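# Stand the loose plate upright in the dish rack

## Task

Pick up the plate that is lying flat on the table and set it upright in an empty slot of the dish rack. The rack is loose, so it must finish resting on all four feet, and any plates already in it must still be upright in their slots. Your plate has to be standing still and staying up on its own, not held by the robot, before you end the scene. Release it and move the grippers away at the end. Nothing may be pushed or knocked off the table.

## Robot and tools

Robot: two arms, left_arm and right_arm, each with a parallel two-finger gripper. The names are labels only; left_arm sits on the +y side. Loose objects may get a brief outside nudge now and then.

World frame (used in all result lines): origin on the table top midway between the arms, +x out over the table, +z up. Positions are in metres, orientation as quaternion wxyz, velocities in m/s and rad/s. The printed hand position may be slightly wrong, worse at long reach. Arm mounting plates and the metal frame behind the arms are fixed obstacles.

Gripper axes: fingers point along the gripper's +z, and they open and close along its y. The reported position is the point between the pads when closed, about 2 cm short of the fingertips; closing pushes the tips roughly 10 mm further along +z.

execute_actions(actions): a list of actions run one after another. Each action is up to 15 rows, one row per 1/30 s step; if fewer than 15 rows are given, the last row repeats until 15 steps pass. An empty list just returns the current state and images. Every row is 14 numbers in [-1, 1], a single list covering both arms: left_arm dx, dy, dz, rx, ry, rz, opening, then right_arm dx, dy, dz, rx, ry, rz, opening. dx..rz are an offset from that gripper's measured pose at the start of the action (for the first action in a call, the last pose a result reported), expressed in the gripper's own axes, not the world frame. Each row counts from that same start pose, not from the row before. Scale: 1.0 = 0.6 m for dx, dy, dz and 180 degrees for the rotation; rx, ry, rz form one rotation vector. Opening is absolute, not an offset: +1 fully open (0.084 m), -1 closed. Each step, the commanded pose is clipped to within 70 mm and 16 degrees of the measured pose, so large offsets take several actions; afterwards the arm only continues to its last clipped pose. An arm that should hold still gets zeros (or, in a reply's first call, the offset back to where it should be), plus the opening it should keep.

move(target, speed, blocking): drives each gripper in a straight line toward its goal. target is one 14-number row laid out exactly as above, offsets in gripper axes measured from the pose in this scene's most recent result showing one; opening is absolute and sent at the start. speed is the top path speed in m/s, 0.002 to 0.5 (default 0.25); turning is capped at twice that in rad/s. Both paths finish together, lasting 0.5 to 10 s, and stop at 10 s even if short. Paths do not avoid obstacles or the other arm, and the gripper can lag, drift, or overshoot the speed, especially near a straight arm. Faster contact and targets set deeper past a contact both press harder. blocking=false returns after 0.5 s while motion continues; until a result shows the move finished, other moves and execute_actions are refused, so use wait or stop. The extra "move:" line gives the ending (done, off_target, moving, held, fault) and limits: paced means the sent pose was clipped; held means a safety check blocked steps, after which the arm may surge fast. Distance from each target is also given.

wait(seconds): 0 to 10; arms keep their last command, a running move continues and the wait ends early when it finishes. stop(): brakes a running move (needs stopping distance; fingers keep moving). zoom_image(camera, region): enlarged view of [x0, y0, x1, y1] pixels (top-left origin, max 504x504 region) of cam_head_left, cam_head_right, cam_high, cam_low, cam_left_wrist or cam_right_wrist; all images are 504x504. finished_scene(scene): ends the current scene, given its number; irreversible, and the goal must already hold and keep holding.

Result lines: per-arm pose and velocity; "Hand target" is where the controller is currently steering; grip_measured is the actual finger opening on the opening scale. To hold something, command an opening clearly below grip_measured (lower squeezes harder, about 24 N per pad max; fast closing can hit harder). Returning the read grip_measured gives a light hold on parts up to about 6 cm wide. "pose unreachable" means the clearance check altered or blocked that arm's command; "too close" counts mounting plates and the nearby frame half as part of the arm. Joint torques are drive outputs with offsets and noise, nonzero even in free air. Camera calibration data (intrinsics, distortion, world-to-camera transforms) is supplied; wrist camera poses follow the arm joints.

Avoid: letting the arms collide or press on each other; hard contact causing a TORQUE FAULT (arm backs off, freezes 10 s, drops the rest of the call); long heavy holding that overheats motors (warning at 65 °C, braking fault at 80 °C); dropping, slamming or slipping the plate; tipping the rack or disturbing plates already in it; anything leaving the table. The robot keeps running while you think, holding its last command. Joint ranges and load limits are as given in the original specification (e.g. elbow -3.927 to 0.192 rad, wrist load 18.6 N m).

Each tool is called after "Emit:" by a JSON object that holds its "api" and its "payload", one argument or row to a line.

## Session

Emit:
{"api": "execute_actions", "payload": {
  "actions": []
}}

Scene clock: 0.00 s.
left_arm: end_effector_position=(+0.4218, +0.1623, +0.1734) grip_measured=+1.00 end_effector_quat_wxyz=(-0.155, +0.704, -0.691, -0.055) end_effector_velocity=(+0.000, +0.000, +0.000) end_effector_angular_velocity=(-0.001, -0.001, +0.000) | right_arm: end_effector_position=(+0.6316, -0.7511, +0.2375) grip_measured=+1.00 end_effector_quat_wxyz=(+0.006, -0.423, +0.900, -0.108) end_effector_velocity=(+0.000, +0.000, +0.000) end_effector_angular_velocity=(+0.000, +0.000, +0.001)
Joint positions: left_arm=[-0.783  0.792 -1.255  0.951  1.406  0.166  0.084] | right_arm=[-0.388  0.073 -1.968 -0.848  1.255 -4.236  0.084]
Joint velocities: left_arm=[ 0.    -0.001  0.     0.001 -0.     0.     0.   ] | right_arm=[ 0.001  0.001 -0.001 -0.     0.001 -0.     0.   ]
Joint torques (N m, as the arm reports them, + toward a larger angle): no reading
Hand target (left_arm): +0.422, +0.162, +0.173; -0.155, +0.704, -0.691, -0.055
Hand target (right_arm): +0.632, -0.751, +0.238; +0.006, -0.423, +0.900, -0.108
camera_calibration (this result's frames):
cam_left_wrist: T_world_to_cam=[[-0.991896, -0.00558332, -0.126933, 0.472024], [-0.0391438, 0.963869, 0.263486, -0.112345], [0.120875, 0.266319, -0.956276, 0.201906], [0, 0, 0, 1]] pos_world=[0.439395, 0.0571494, 0.282595]
cam_right_wrist: T_world_to_cam=[[-0.770395, 0.612745, -0.17617, 1.01529], [0.631884, 0.770612, -0.0829401, 0.270307], [0.0849377, -0.175216, -0.980859, 0.175375], [0, 0, 0, 1]] pos_world=[0.596476, -0.799688, 0.373302]

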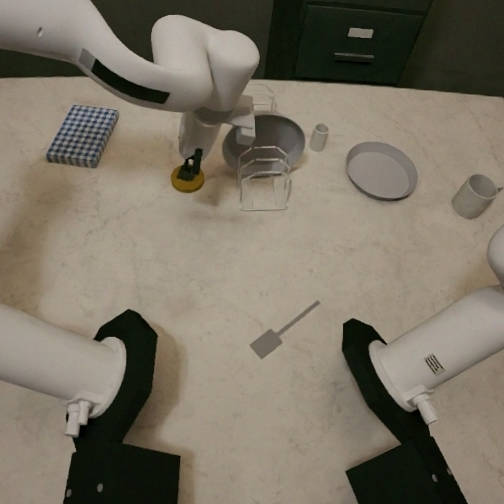

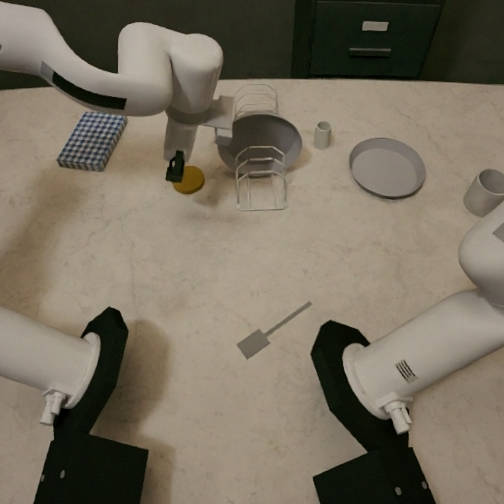

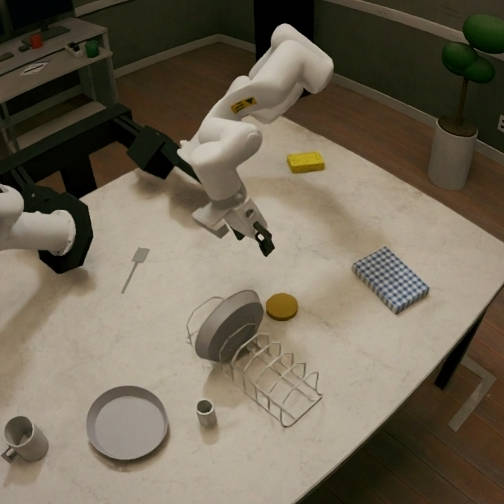

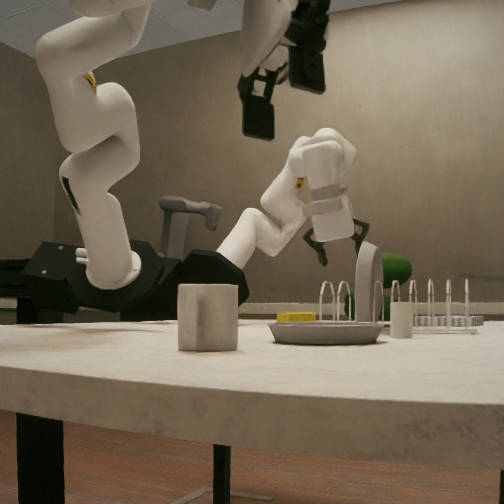

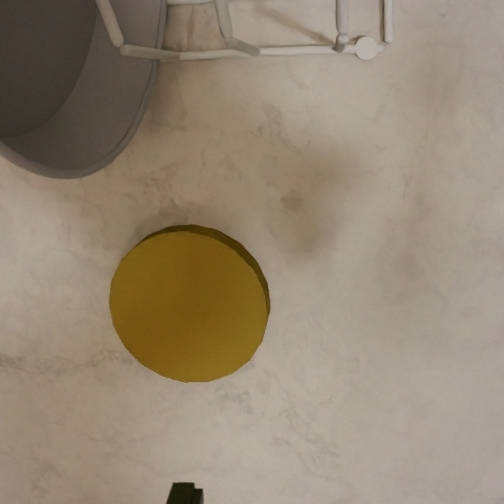

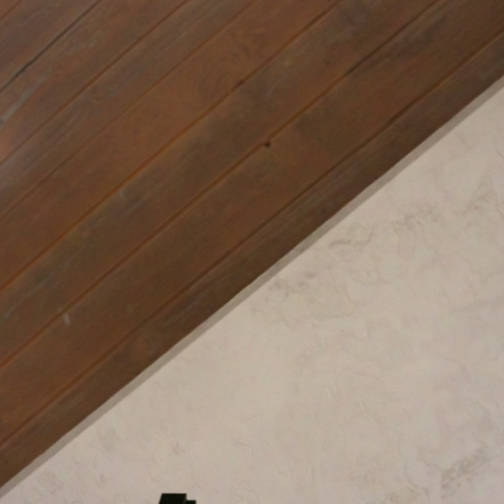

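Emit:
{"api": "zoom_image", "payload": {
  "camera": "cam_low",
  "region": [260, 220, 500, 360]
}}

Emit:
{"api": "zoom_image", "payload": {
  "camera": "cam_head_right",
  "region": [200, 70, 440, 230]
}}

Region (260, 220, 500, 360) of cam_low's 504x504 image, scaled by 2.100, with more detail than that image has; it fills the top 294 rows of this view, and the rest is white.

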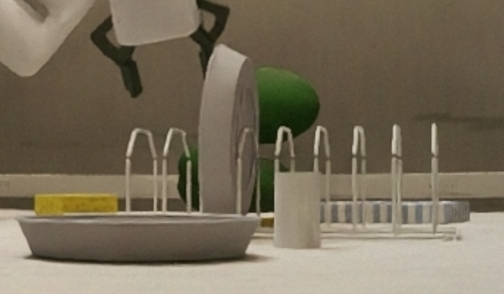

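Region (200, 70, 440, 230) of cam_head_right's 504x504 image, scaled by 2.100, with more detail than that image has.

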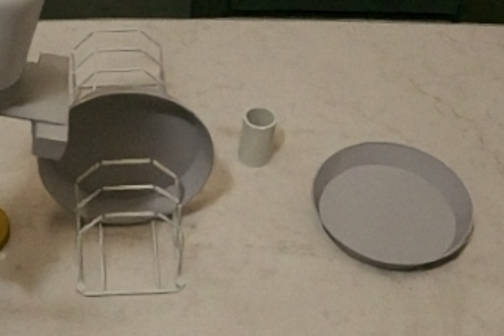

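Emit:
{"api": "move", "payload": {
  "target": [-0.4,0.1,0,0,0,0,1,-0.593,0.484,0.088,-0.184,0.002,-0.227,-0.3]
}}

Emit:
{"api": "zoom_image", "payload": {
  "camera": "cam_low",
  "region": [260, 220, 500, 360]
}}

Scene clock: 2.77 s.
left_arm: end_effector_position=(+0.3519, +0.3916, +0.2339) grip_measured=+1.00 end_effector_quat_wxyz=(-0.155, +0.704, -0.691, -0.055) end_effector_velocity=(+0.000, +0.001, +0.001) end_effector_angular_velocity=(-0.000, -0.002, +0.000) | right_arm: end_effector_position=(+0.6451, -0.3110, +0.1000) grip_measured=-0.32 end_effector_quat_wxyz=(-0.152, -0.690, +0.692, +0.150) end_effector_velocity=(-0.005, +0.008, -0.006) end_effector_angular_velocity=(+0.000, +0.016, +0.018)
Joint positions: left_arm=[-0.746 -0.106 -0.612  0.96   1.537  0.387  0.084] | right_arm=[ 0.009  0.828 -2.268 -0.699  1.755 -4.358  0.03 ]
Joint velocities: left_arm=[-0.001 -0.003  0.001  0.001  0.001  0.001 -0.   ] | right_arm=[ 0.001  0.013  0.01   0.002  0.001 -0.001 -0.   ]
Joint torques (N m, as the arm reports them, + toward a larger angle): left_arm=[-12.42  -3.22  -9.28   0.48  -0.48   0.4 ] | right_arm=[ 27.4  -16.57 -10.91   0.22  -1.01  -0.35]
Hand target (left_arm): +0.352, +0.392, +0.234; -0.155, +0.704, -0.691, -0.055
Hand target (right_arm): +0.645, -0.310, +0.100; +0.153, +0.690, -0.691, -0.150
Off the commanded pose (left_arm): 0.001 m, 0 deg.
Off the commanded pose (right_arm): 0.001 m, 0 deg.
move: done
camera_calibration (this result's frames):
cam_left_wrist: T_world_to_cam=[[-0.991985, -0.00572789, -0.126229, 0.411559], [-0.0391699, 0.963702, 0.264092, -0.352133], [0.120134, 0.266919, -0.956202, 0.207134], [0, 0, 0, 1]] pos_world=[0.369583, 0.286421, 0.343008]
cam_right_wrist: T_world_to_cam=[[-0.898801, -0.00943371, 0.438255, 0.559676], [-0.00946131, 0.999953, 0.00212076, 0.387758], [-0.438254, -0.00224032, -0.898848, 0.499605], [0, 0, 0, 1]] pos_world=[0.72566, -0.381341, 0.202966]

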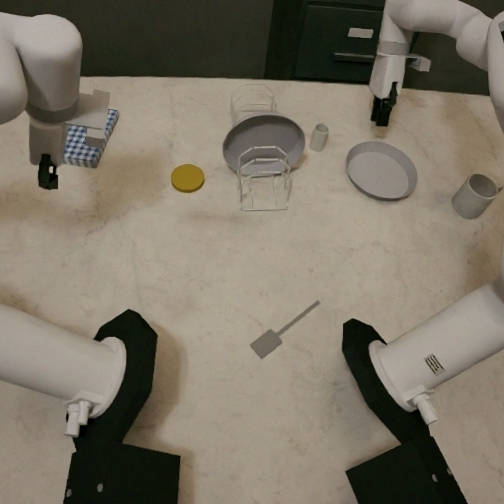

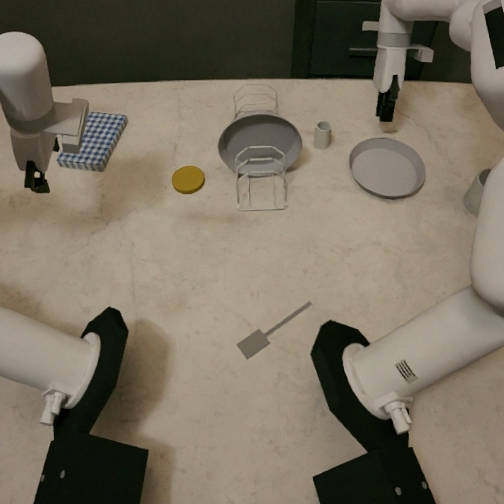

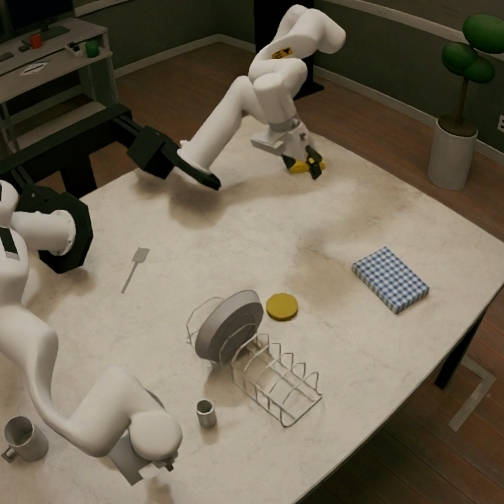

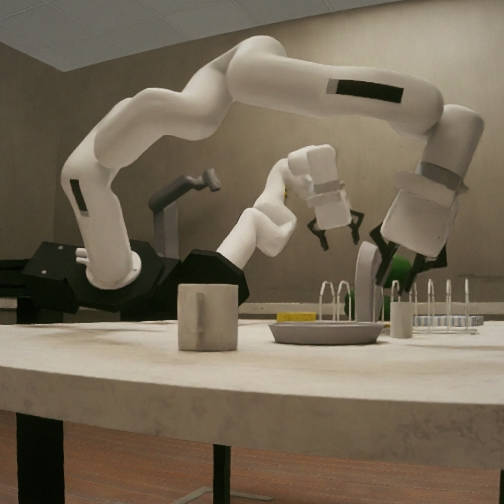

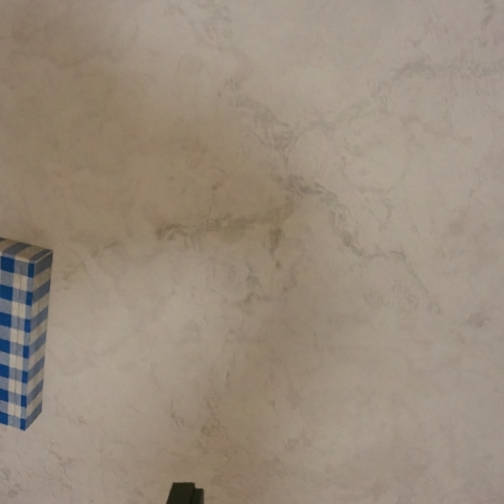

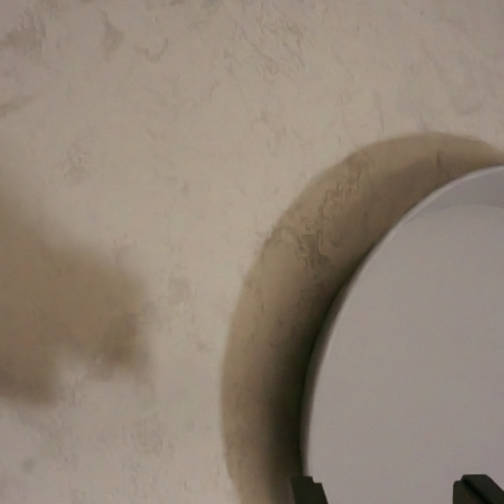

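Region (260, 220, 500, 360) of cam_low's 504x504 image, scaled by 2.100, with more detail than that image has; it fills the top 294 rows of this view, and the rest is white.

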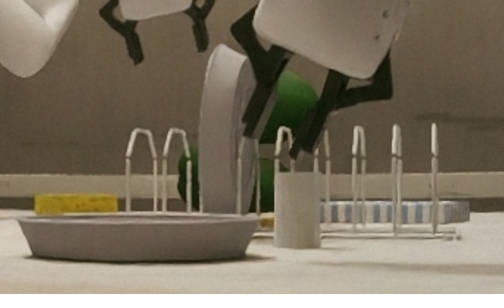

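Emit:
{"api": "move", "payload": {
  "target": [0,0,0,0,0,0,1,0.018,-0.016,0.122,0,0,0,-0.4],
  "speed": 0.07
}}

Emit:
{"api": "zoom_image", "payload": {
  "camera": "cam_low",
  "region": [320, 270, 440, 360]
}}

Scene clock: 4.30 s.
left_arm: end_effector_position=(+0.3519, +0.3916, +0.2339) grip_measured=+1.00 end_effector_quat_wxyz=(-0.155, +0.704, -0.691, -0.055) end_effector_velocity=(+0.001, +0.000, +0.000) end_effector_angular_velocity=(-0.000, -0.001, +0.002) | right_arm: end_effector_position=(+0.6232, -0.3218, +0.0299) grip_measured=-0.42 end_effector_quat_wxyz=(-0.152, -0.690, +0.692, +0.150) end_effector_velocity=(+0.003, -0.001, +0.004) end_effector_angular_velocity=(+0.001, -0.009, -0.003)
Joint positions: left_arm=[-0.746 -0.106 -0.612  0.96   1.537  0.387  0.084] | right_arm=[-0.093  0.756 -2.023 -0.717  1.558 -4.321  0.026]
Joint velocities: left_arm=[ 0.001  0.    -0.002  0.001  0.001 -0.001 -0.   ] | right_arm=[ 0.004 -0.004 -0.004 -0.    -0.001 -0.001 -0.   ]
Joint torques (N m, as the arm reports them, + toward a larger angle): left_arm=[-12.4   -3.    -9.09   0.37  -0.44   0.45] | right_arm=[ 25.89 -16.28 -10.11   0.35  -0.92  -0.41]
Hand target (left_arm): +0.352, +0.392, +0.234; -0.155, +0.704, -0.691, -0.055
Hand target (right_arm): +0.623, -0.322, +0.030; +0.152, +0.690, -0.692, -0.150
Off the commanded pose (left_arm): 0.000 m, 0 deg.
Off the commanded pose (right_arm): 0.000 m, 0 deg.
move: done
camera_calibration (this result's frames):
cam_left_wrist: T_world_to_cam=[[-0.991985, -0.00572888, -0.126229, 0.41156], [-0.039171, 0.963702, 0.264091, -0.352133], [0.120135, 0.266919, -0.956202, 0.207134], [0, 0, 0, 1]] pos_world=[0.369583, 0.286421, 0.343009]
cam_right_wrist: T_world_to_cam=[[-0.899063, -0.00972919, 0.43771, 0.570695], [-0.00941477, 0.999952, 0.00288831, 0.398445], [-0.437717, -0.00152417, -0.899111, 0.42684], [0, 0, 0, 1]] pos_world=[0.703678, -0.392223, 0.132827]

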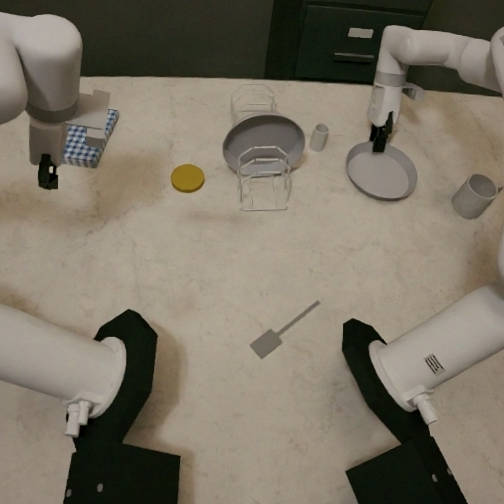

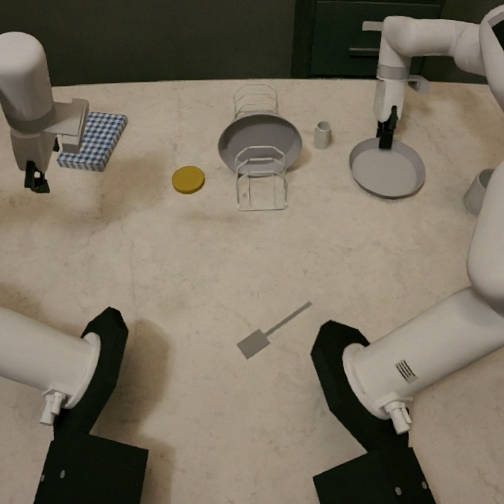

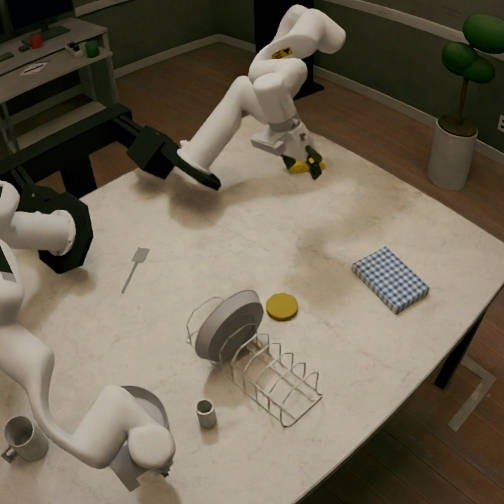

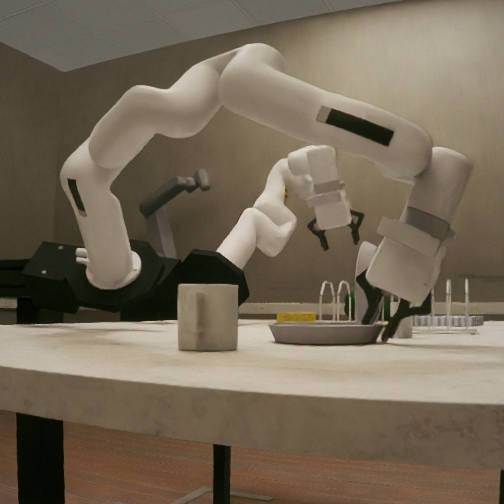

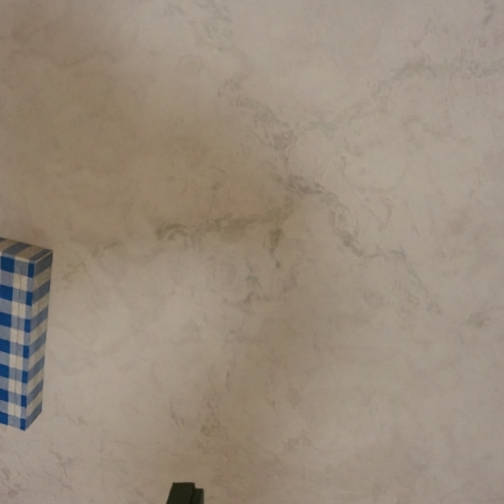

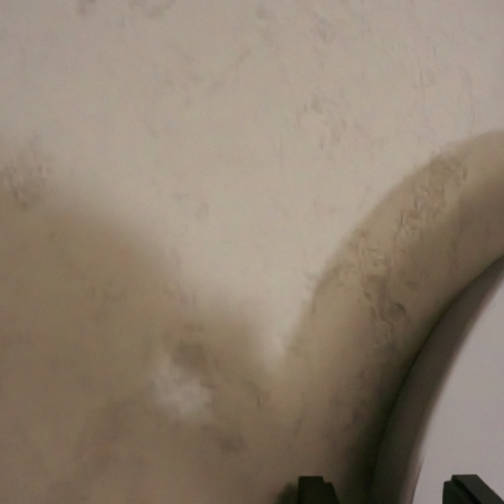

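Region (320, 270, 440, 360) of cam_low's 504x504 image, scaled by 4.200, with more detail than that image has; it fills the top 378 rows of this view, and the rest is white.

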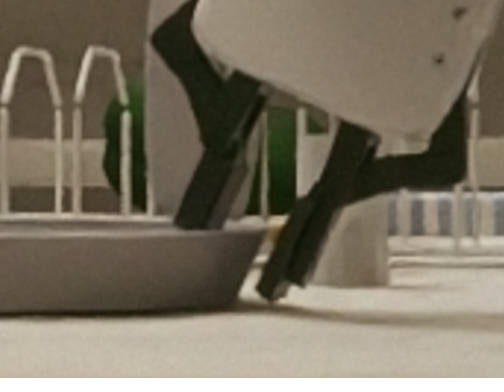

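Emit:
{"api": "execute_actions", "payload": {
  "actions": [
    [[0,0,0,0,0,0,1,0,0.007,0.003,0,0,0,-0.7]],
    [[0,0,0,0,0,0,1,0,0,0,0,0,0,-1]]
  ]
}}

Emit:
{"api": "move", "payload": {
  "target": [0,0,0,0,0,0,1,0,0.195,-0.222,0.25,0,0,-1],
  "speed": 0.15
}}

Scene clock: 5.57 s.
left_arm: end_effector_position=(+0.3519, +0.3916, +0.2339) grip_measured=+1.00 end_effector_quat_wxyz=(-0.155, +0.704, -0.691, -0.055) end_effector_velocity=(-0.000, +0.000, -0.000) end_effector_angular_velocity=(+0.001, +0.001, +0.000) | right_arm: end_effector_position=(+0.6186, -0.3217, +0.0300) grip_measured=-0.94 end_effector_quat_wxyz=(-0.152, -0.690, +0.692, +0.150) end_effector_velocity=(-0.000, +0.001, +0.000) end_effector_angular_velocity=(+0.001, +0.000, +0.003)
Joint positions: left_arm=[-0.746 -0.106 -0.612  0.96   1.537  0.387  0.084] | right_arm=[-0.094  0.735 -1.984 -0.718  1.545 -4.31   0.003]
Joint velocities: left_arm=[ 0.001  0.     0.001 -0.     0.    -0.    -0.   ] | right_arm=[ 0.002  0.001  0.     0.     0.    -0.    -0.   ]
Joint torques (N m, as the arm reports them, + toward a larger angle): left_arm=[-12.39  -3.26  -9.23   0.38  -0.54   0.44] | right_arm=[ 26.18 -16.52 -10.42   0.35  -1.01  -0.44]
Hand target (left_arm): +0.352, +0.392, +0.234; -0.155, +0.704, -0.691, -0.055
Hand target (right_arm): +0.619, -0.322, +0.030; +0.152, +0.690, -0.692, -0.150
Off the commanded pose (left_arm): 0.000 m, 0 deg.
Off the commanded pose (right_arm): 0.000 m, 0 deg.
camera_calibration (this result's frames):
cam_left_wrist: T_world_to_cam=[[-0.991985, -0.00572862, -0.126229, 0.41156], [-0.0391707, 0.963702, 0.264091, -0.352133], [0.120135, 0.266919, -0.956202, 0.207135], [0, 0, 0, 1]] pos_world=[0.369583, 0.286421, 0.343009]
cam_right_wrist: T_world_to_cam=[[-0.899032, -0.00978923, 0.437773, 0.566483], [-0.00946888, 0.999951, 0.00291459, 0.398385], [-0.43778, -0.00152491, -0.899081, 0.424939], [0, 0, 0, 1]] pos_world=[0.699088, -0.392172, 0.132902]

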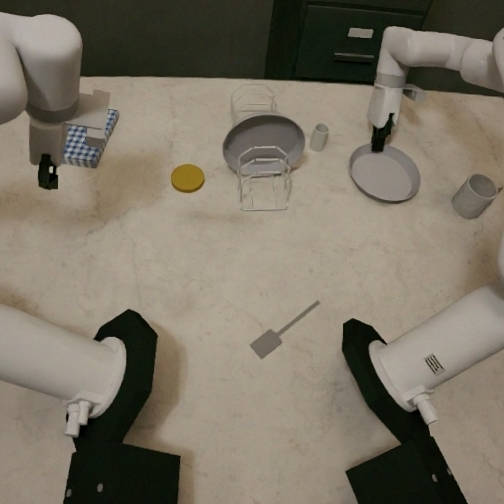

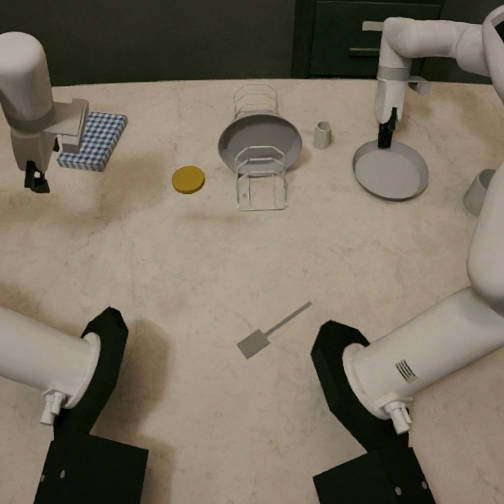

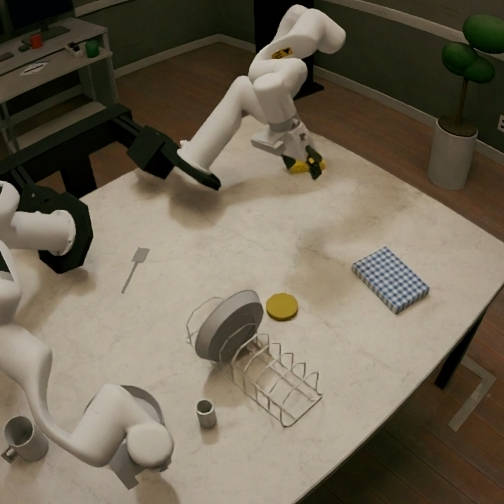

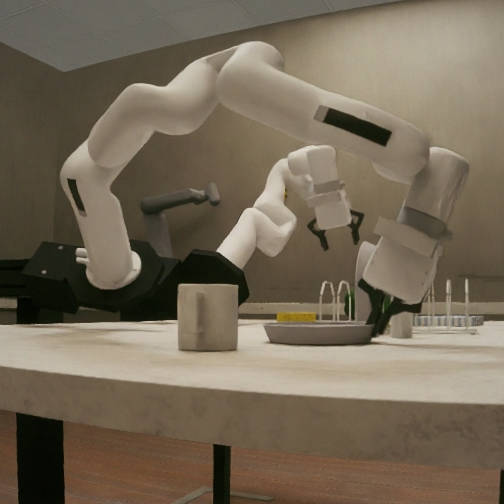

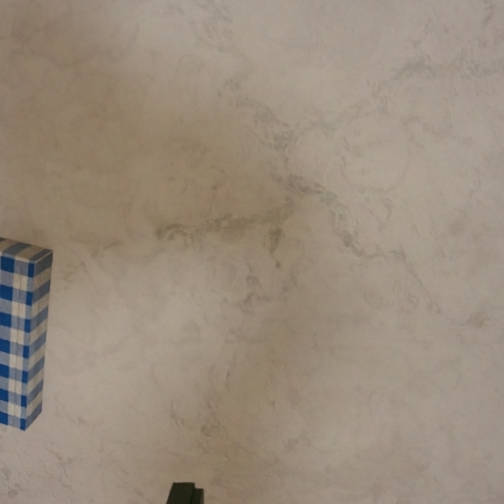

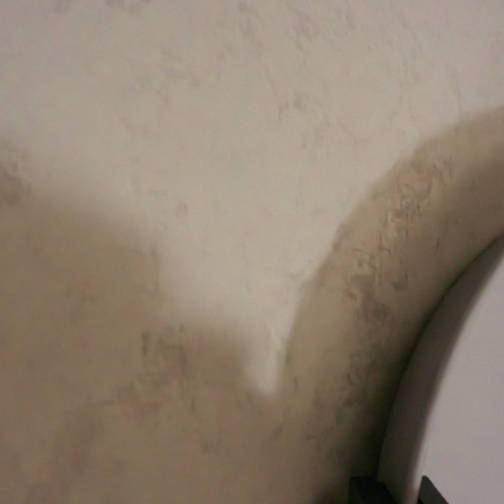

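Scene clock: 8.50 s.
left_arm: end_effector_position=(+0.3519, +0.3916, +0.2339) grip_measured=+1.00 end_effector_quat_wxyz=(-0.155, +0.704, -0.691, -0.055) end_effector_velocity=(-0.000, -0.000, -0.000) end_effector_angular_velocity=(+0.000, +0.001, -0.001) | right_arm: end_effector_position=(+0.5676, -0.3205, +0.1999) grip_measured=-0.94 end_effector_quat_wxyz=(-0.124, +0.696, -0.696, +0.125) end_effector_velocity=(-0.001, +0.000, -0.001) end_effector_angular_velocity=(-0.000, +0.001, +0.000)
Joint positions: left_arm=[-0.746 -0.106 -0.612  0.96   1.537  0.387  0.084] | right_arm=[ 0.111 -0.176 -0.875 -1.224  0.932 -3.829  0.003]
Joint velocities: left_arm=[-0.     0.     0.001 -0.    -0.001 -0.    -0.   ] | right_arm=[-0.001 -0.     0.002 -0.001 -0.001  0.001  0.   ]
Joint torques (N m, as the arm reports them, + toward a larger angle): left_arm=[-12.7   -3.08  -9.33   0.37  -0.55   0.47] | right_arm=[ 14.3   -8.07 -11.44  -0.09  -2.56  -0.53]
Hand target (left_arm): +0.352, +0.392, +0.234; -0.155, +0.704, -0.691, -0.055
Hand target (right_arm): +0.568, -0.321, +0.200; -0.124, +0.696, -0.696, +0.126
Off the commanded pose (left_arm): 0.000 m, 0 deg.
Off the commanded pose (right_arm): 0.001 m, 0 deg.
move: done
camera_calibration (this result's frames):
cam_left_wrist: T_world_to_cam=[[-0.991985, -0.00572842, -0.126229, 0.411559], [-0.0391705, 0.963702, 0.264091, -0.352133], [0.120135, 0.266919, -0.956202, 0.207134], [0, 0, 0, 1]] pos_world=[0.369583, 0.286421, 0.343008]
cam_right_wrist: T_world_to_cam=[[-0.94548, -0.0130092, -0.325422, 0.624131], [-0.0117243, 0.999914, -0.00590921, 0.39921], [0.32547, -0.0017717, -0.945551, 0.131396], [0, 0, 0, 1]] pos_world=[0.552017, -0.390823, 0.329707]

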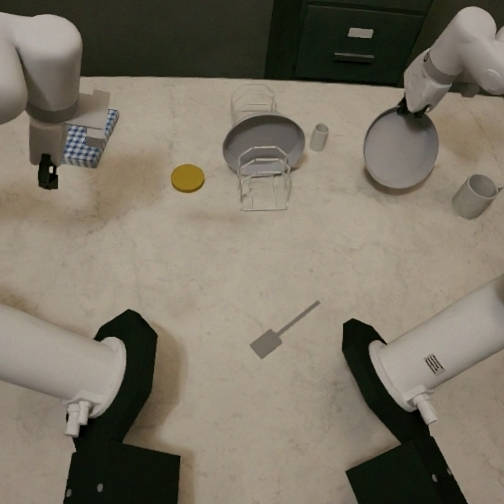

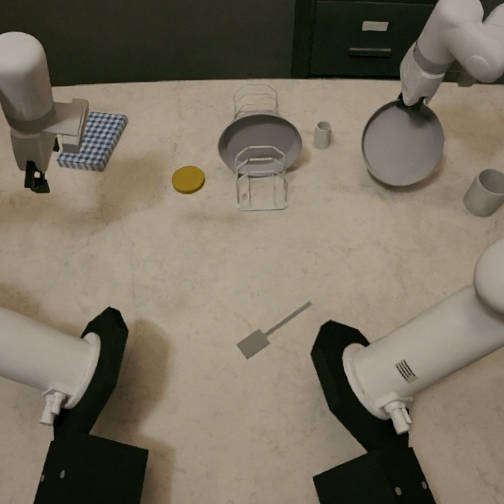

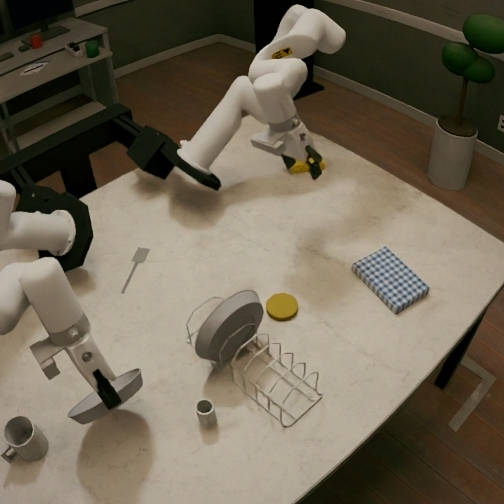

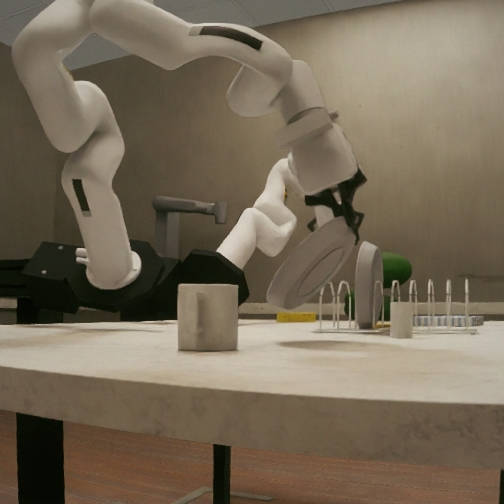

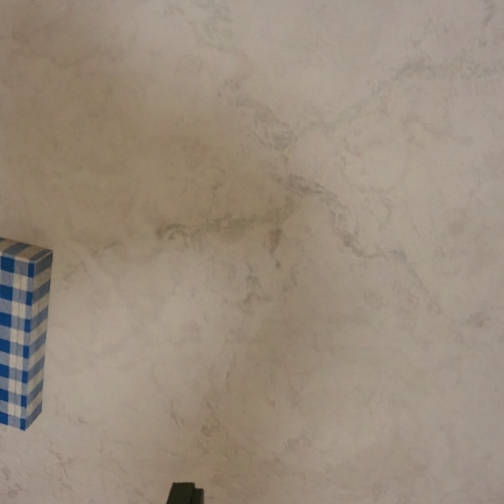

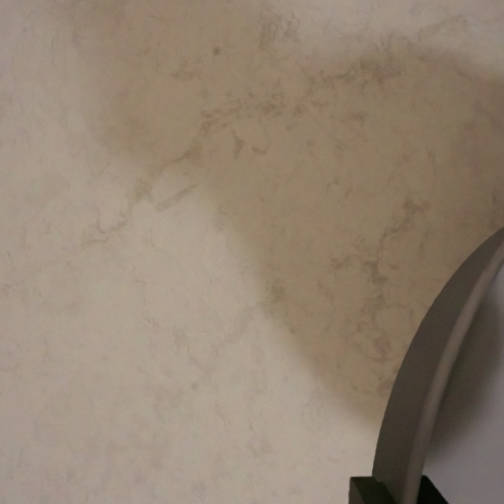

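Emit:
{"api": "move", "payload": {
  "target": [0,0,0,0,0,0,1,-0.25,0.121,-0.24,0.25,0,0,-1],
  "speed": 0.15
}}

Scene clock: 11.60 s.
left_arm: end_effector_position=(+0.3519, +0.3916, +0.2339) grip_measured=+1.00 end_effector_quat_wxyz=(-0.155, +0.704, -0.691, -0.055) end_effector_velocity=(+0.000, -0.000, +0.000) end_effector_angular_velocity=(+0.000, -0.000, -0.000) | right_arm: end_effector_position=(+0.4499, -0.1703, +0.3092) grip_measured=-0.94 end_effector_quat_wxyz=(-0.380, +0.596, -0.595, +0.382) end_effector_velocity=(+0.001, -0.001, +0.002) end_effector_angular_velocity=(+0.003, -0.003, -0.005)
Joint positions: left_arm=[-0.746 -0.106 -0.612  0.96   1.537  0.387  0.084] | right_arm=[ 0.733 -0.271 -0.317 -1.946  1.294 -2.877  0.003]
Joint velocities: left_arm=[-0.001 -0.    -0.     0.     0.    -0.    -0.   ] | right_arm=[ 0.001 -0.002 -0.002 -0.     0.003  0.001  0.   ]
Joint torques (N m, as the arm reports them, + toward a larger angle): left_arm=[-12.44  -3.06  -9.24   0.41  -0.47   0.46] | right_arm=[  7.92  -1.6  -13.6   -0.96  -0.23  -0.58]
Hand target (left_arm): +0.352, +0.392, +0.234; -0.155, +0.704, -0.691, -0.055
Hand target (right_arm): +0.450, -0.170, +0.309; -0.380, +0.597, -0.594, +0.382
Off the commanded pose (left_arm): 0.000 m, 0 deg.
Off the commanded pose (right_arm): 0.000 m, 0 deg.
move: done
camera_calibration (this result's frames):
cam_left_wrist: T_world_to_cam=[[-0.991985, -0.00572867, -0.126229, 0.41156], [-0.0391708, 0.963702, 0.264091, -0.352133], [0.120135, 0.266919, -0.956202, 0.207134], [0, 0, 0, 1]] pos_world=[0.369583, 0.286421, 0.343009]
cam_right_wrist: T_world_to_cam=[[-0.439008, -0.0163932, -0.898334, 0.499072], [-0.00641085, 0.999865, -0.0151131, 0.248704], [0.89846, -0.000875686, -0.439054, -0.140944], [0, 0, 0, 1]] pos_world=[0.347323, -0.240612, 0.39021]

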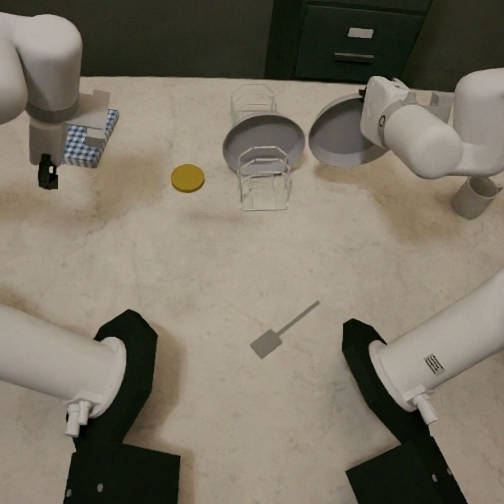

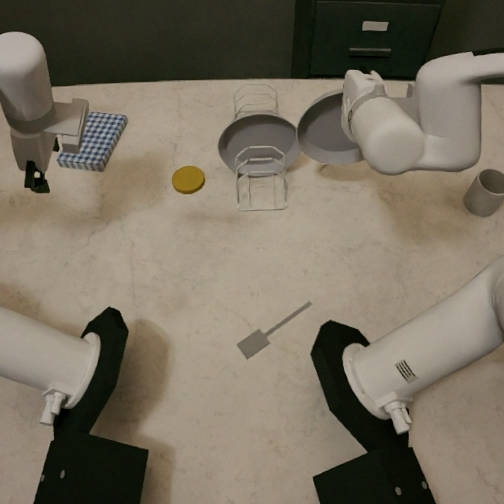

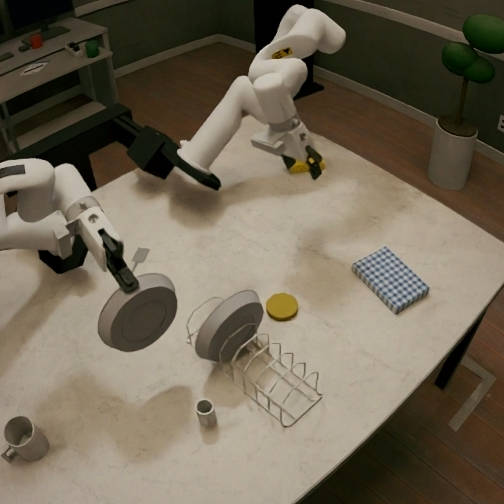

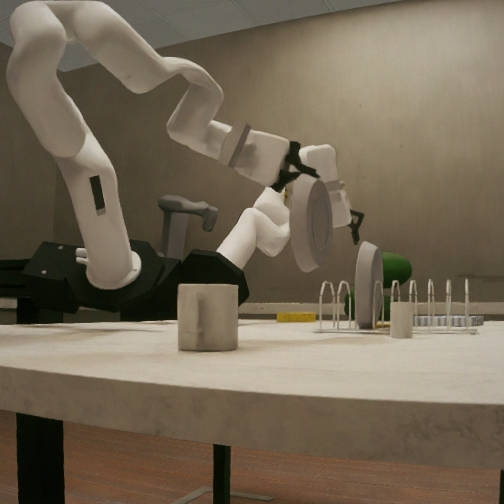

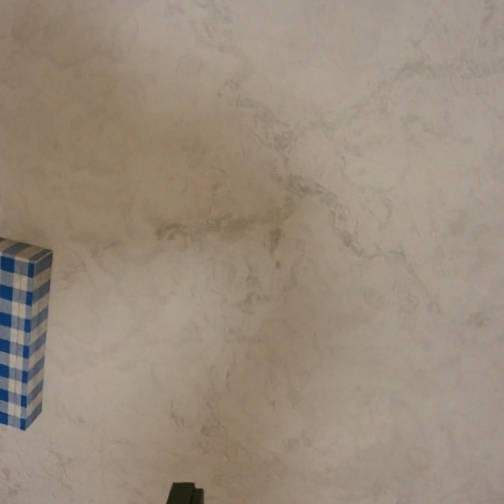

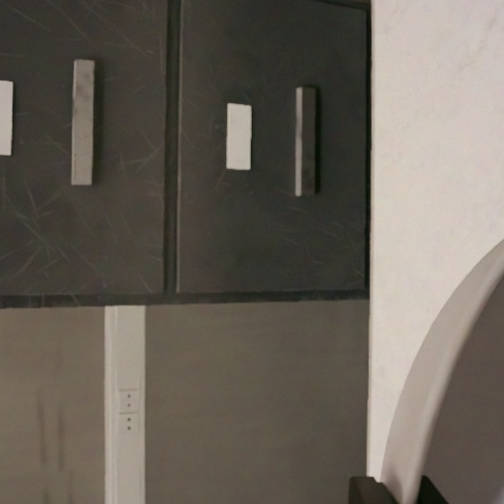

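Emit:
{"api": "move", "payload": {
  "target": [0,0,0,0,0,0,1,-0.263,0.015,0.007,0.017,-0.02,-0.009,-1],
  "speed": 0.15
}}

Emit:
{"api": "zoom_image", "payload": {
  "camera": "cam_low",
  "region": [270, 160, 450, 340]
}}

Emit:
{"api": "zoom_image", "payload": {
  "camera": "cam_high",
  "region": [140, 200, 320, 380]
}}

Scene clock: 13.13 s.
left_arm: end_effector_position=(+0.3519, +0.3916, +0.2339) grip_measured=+1.00 end_effector_quat_wxyz=(-0.155, +0.704, -0.691, -0.055) end_effector_velocity=(-0.000, +0.000, -0.000) end_effector_angular_velocity=(-0.001, +0.001, +0.001) | right_arm: end_effector_position=(+0.4507, -0.0133, +0.2988) grip_measured=-0.94 end_effector_quat_wxyz=(-0.409, +0.606, -0.564, +0.384) end_effector_velocity=(+0.000, -0.000, +0.001) end_effector_angular_velocity=(+0.002, -0.000, -0.001)
Joint positions: left_arm=[-0.746 -0.106 -0.612  0.96   1.537  0.387  0.084] | right_arm=[ 0.864  0.375 -0.675 -1.956  1.416 -2.637  0.003]
Joint velocities: left_arm=[ 0.001 -0.001  0.    -0.001 -0.001 -0.    -0.   ] | right_arm=[-0.    -0.001 -0.001 -0.    -0.     0.001  0.   ]
Joint torques (N m, as the arm reports them, + toward a larger angle): left_arm=[-12.5   -3.01  -9.19   0.28  -0.48   0.39] | right_arm=[ 13.62  -7.89 -13.58  -0.86   0.29  -0.53]
Hand target (left_arm): +0.352, +0.392, +0.234; -0.155, +0.704, -0.691, -0.055
Hand target (right_arm): +0.451, -0.013, +0.299; -0.409, +0.606, -0.564, +0.384
Off the commanded pose (left_arm): 0.000 m, 0 deg.
Off the commanded pose (right_arm): 0.001 m, 0 deg.
move: done
camera_calibration (this result's frames):
cam_left_wrist: T_world_to_cam=[[-0.991985, -0.00572855, -0.126229, 0.41156], [-0.0391707, 0.963702, 0.264091, -0.352133], [0.120135, 0.266919, -0.956202, 0.207134], [0, 0, 0, 1]] pos_world=[0.369583, 0.286421, 0.343009]
cam_right_wrist: T_world_to_cam=[[-0.388887, -0.0440953, -0.92023, 0.476236], [-0.073836, 0.997133, -0.0165774, 0.122347], [0.918322, 0.0614994, -0.391027, -0.168582], [0, 0, 0, 1]] pos_world=[0.349048, -0.0906286, 0.374355]

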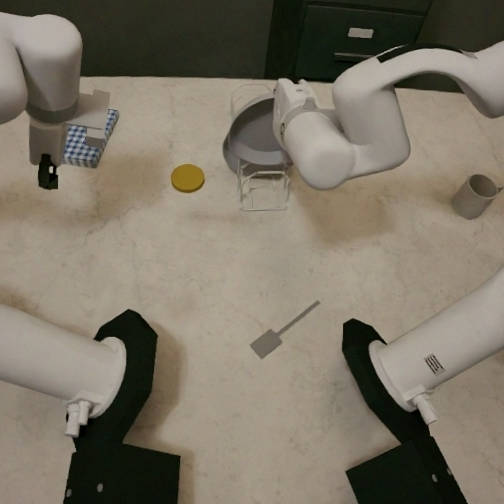

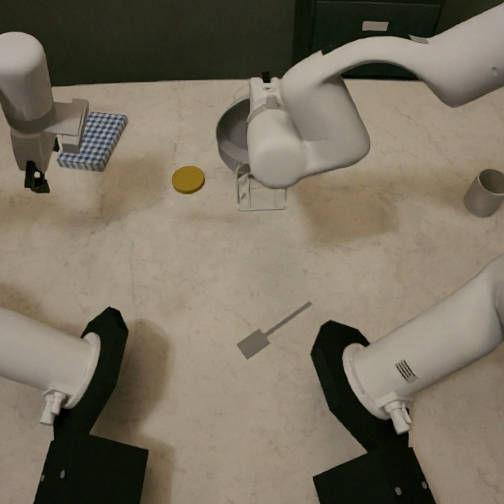

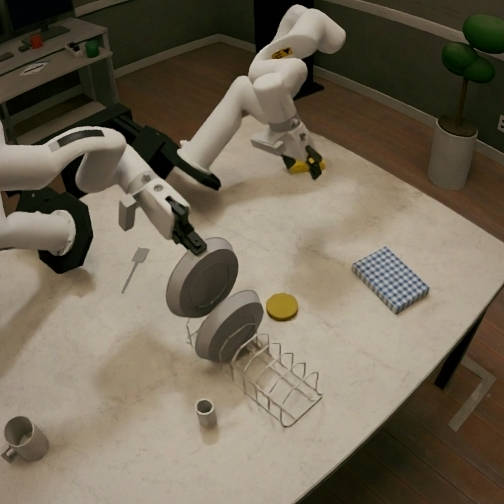

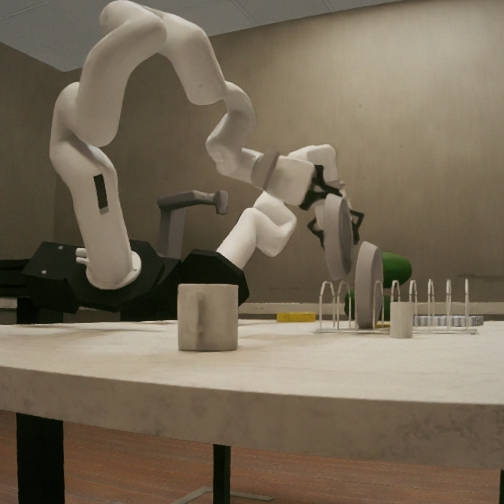

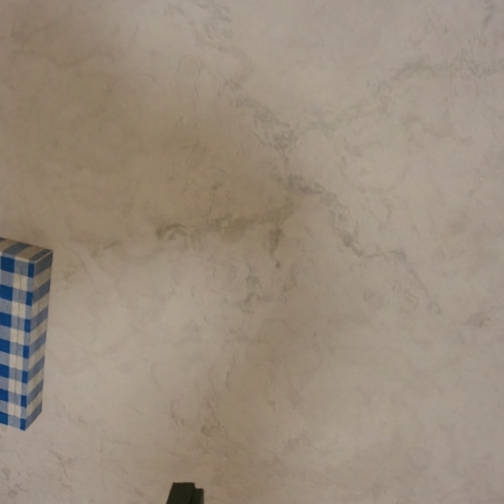

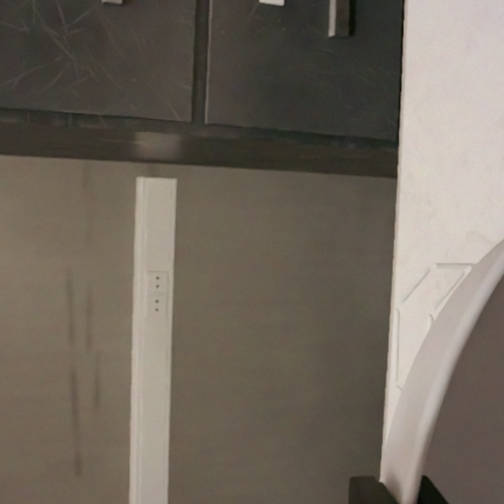

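Region (270, 160, 450, 340) of cam_low's 504x504 image, scaled by 2.800, with more detail than that image has.

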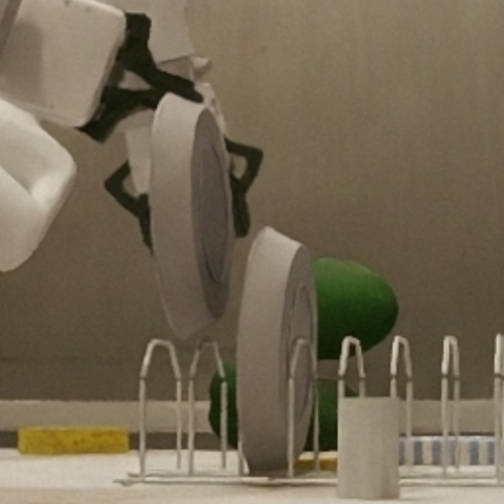

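Region (140, 200, 320, 380) of cam_high's 504x504 image, scaled by 2.800, with more detail than that image has.

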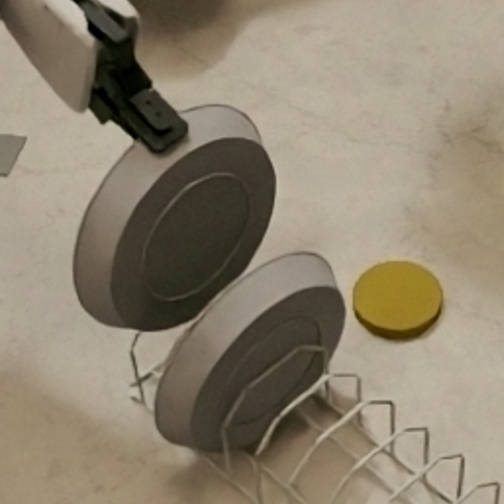

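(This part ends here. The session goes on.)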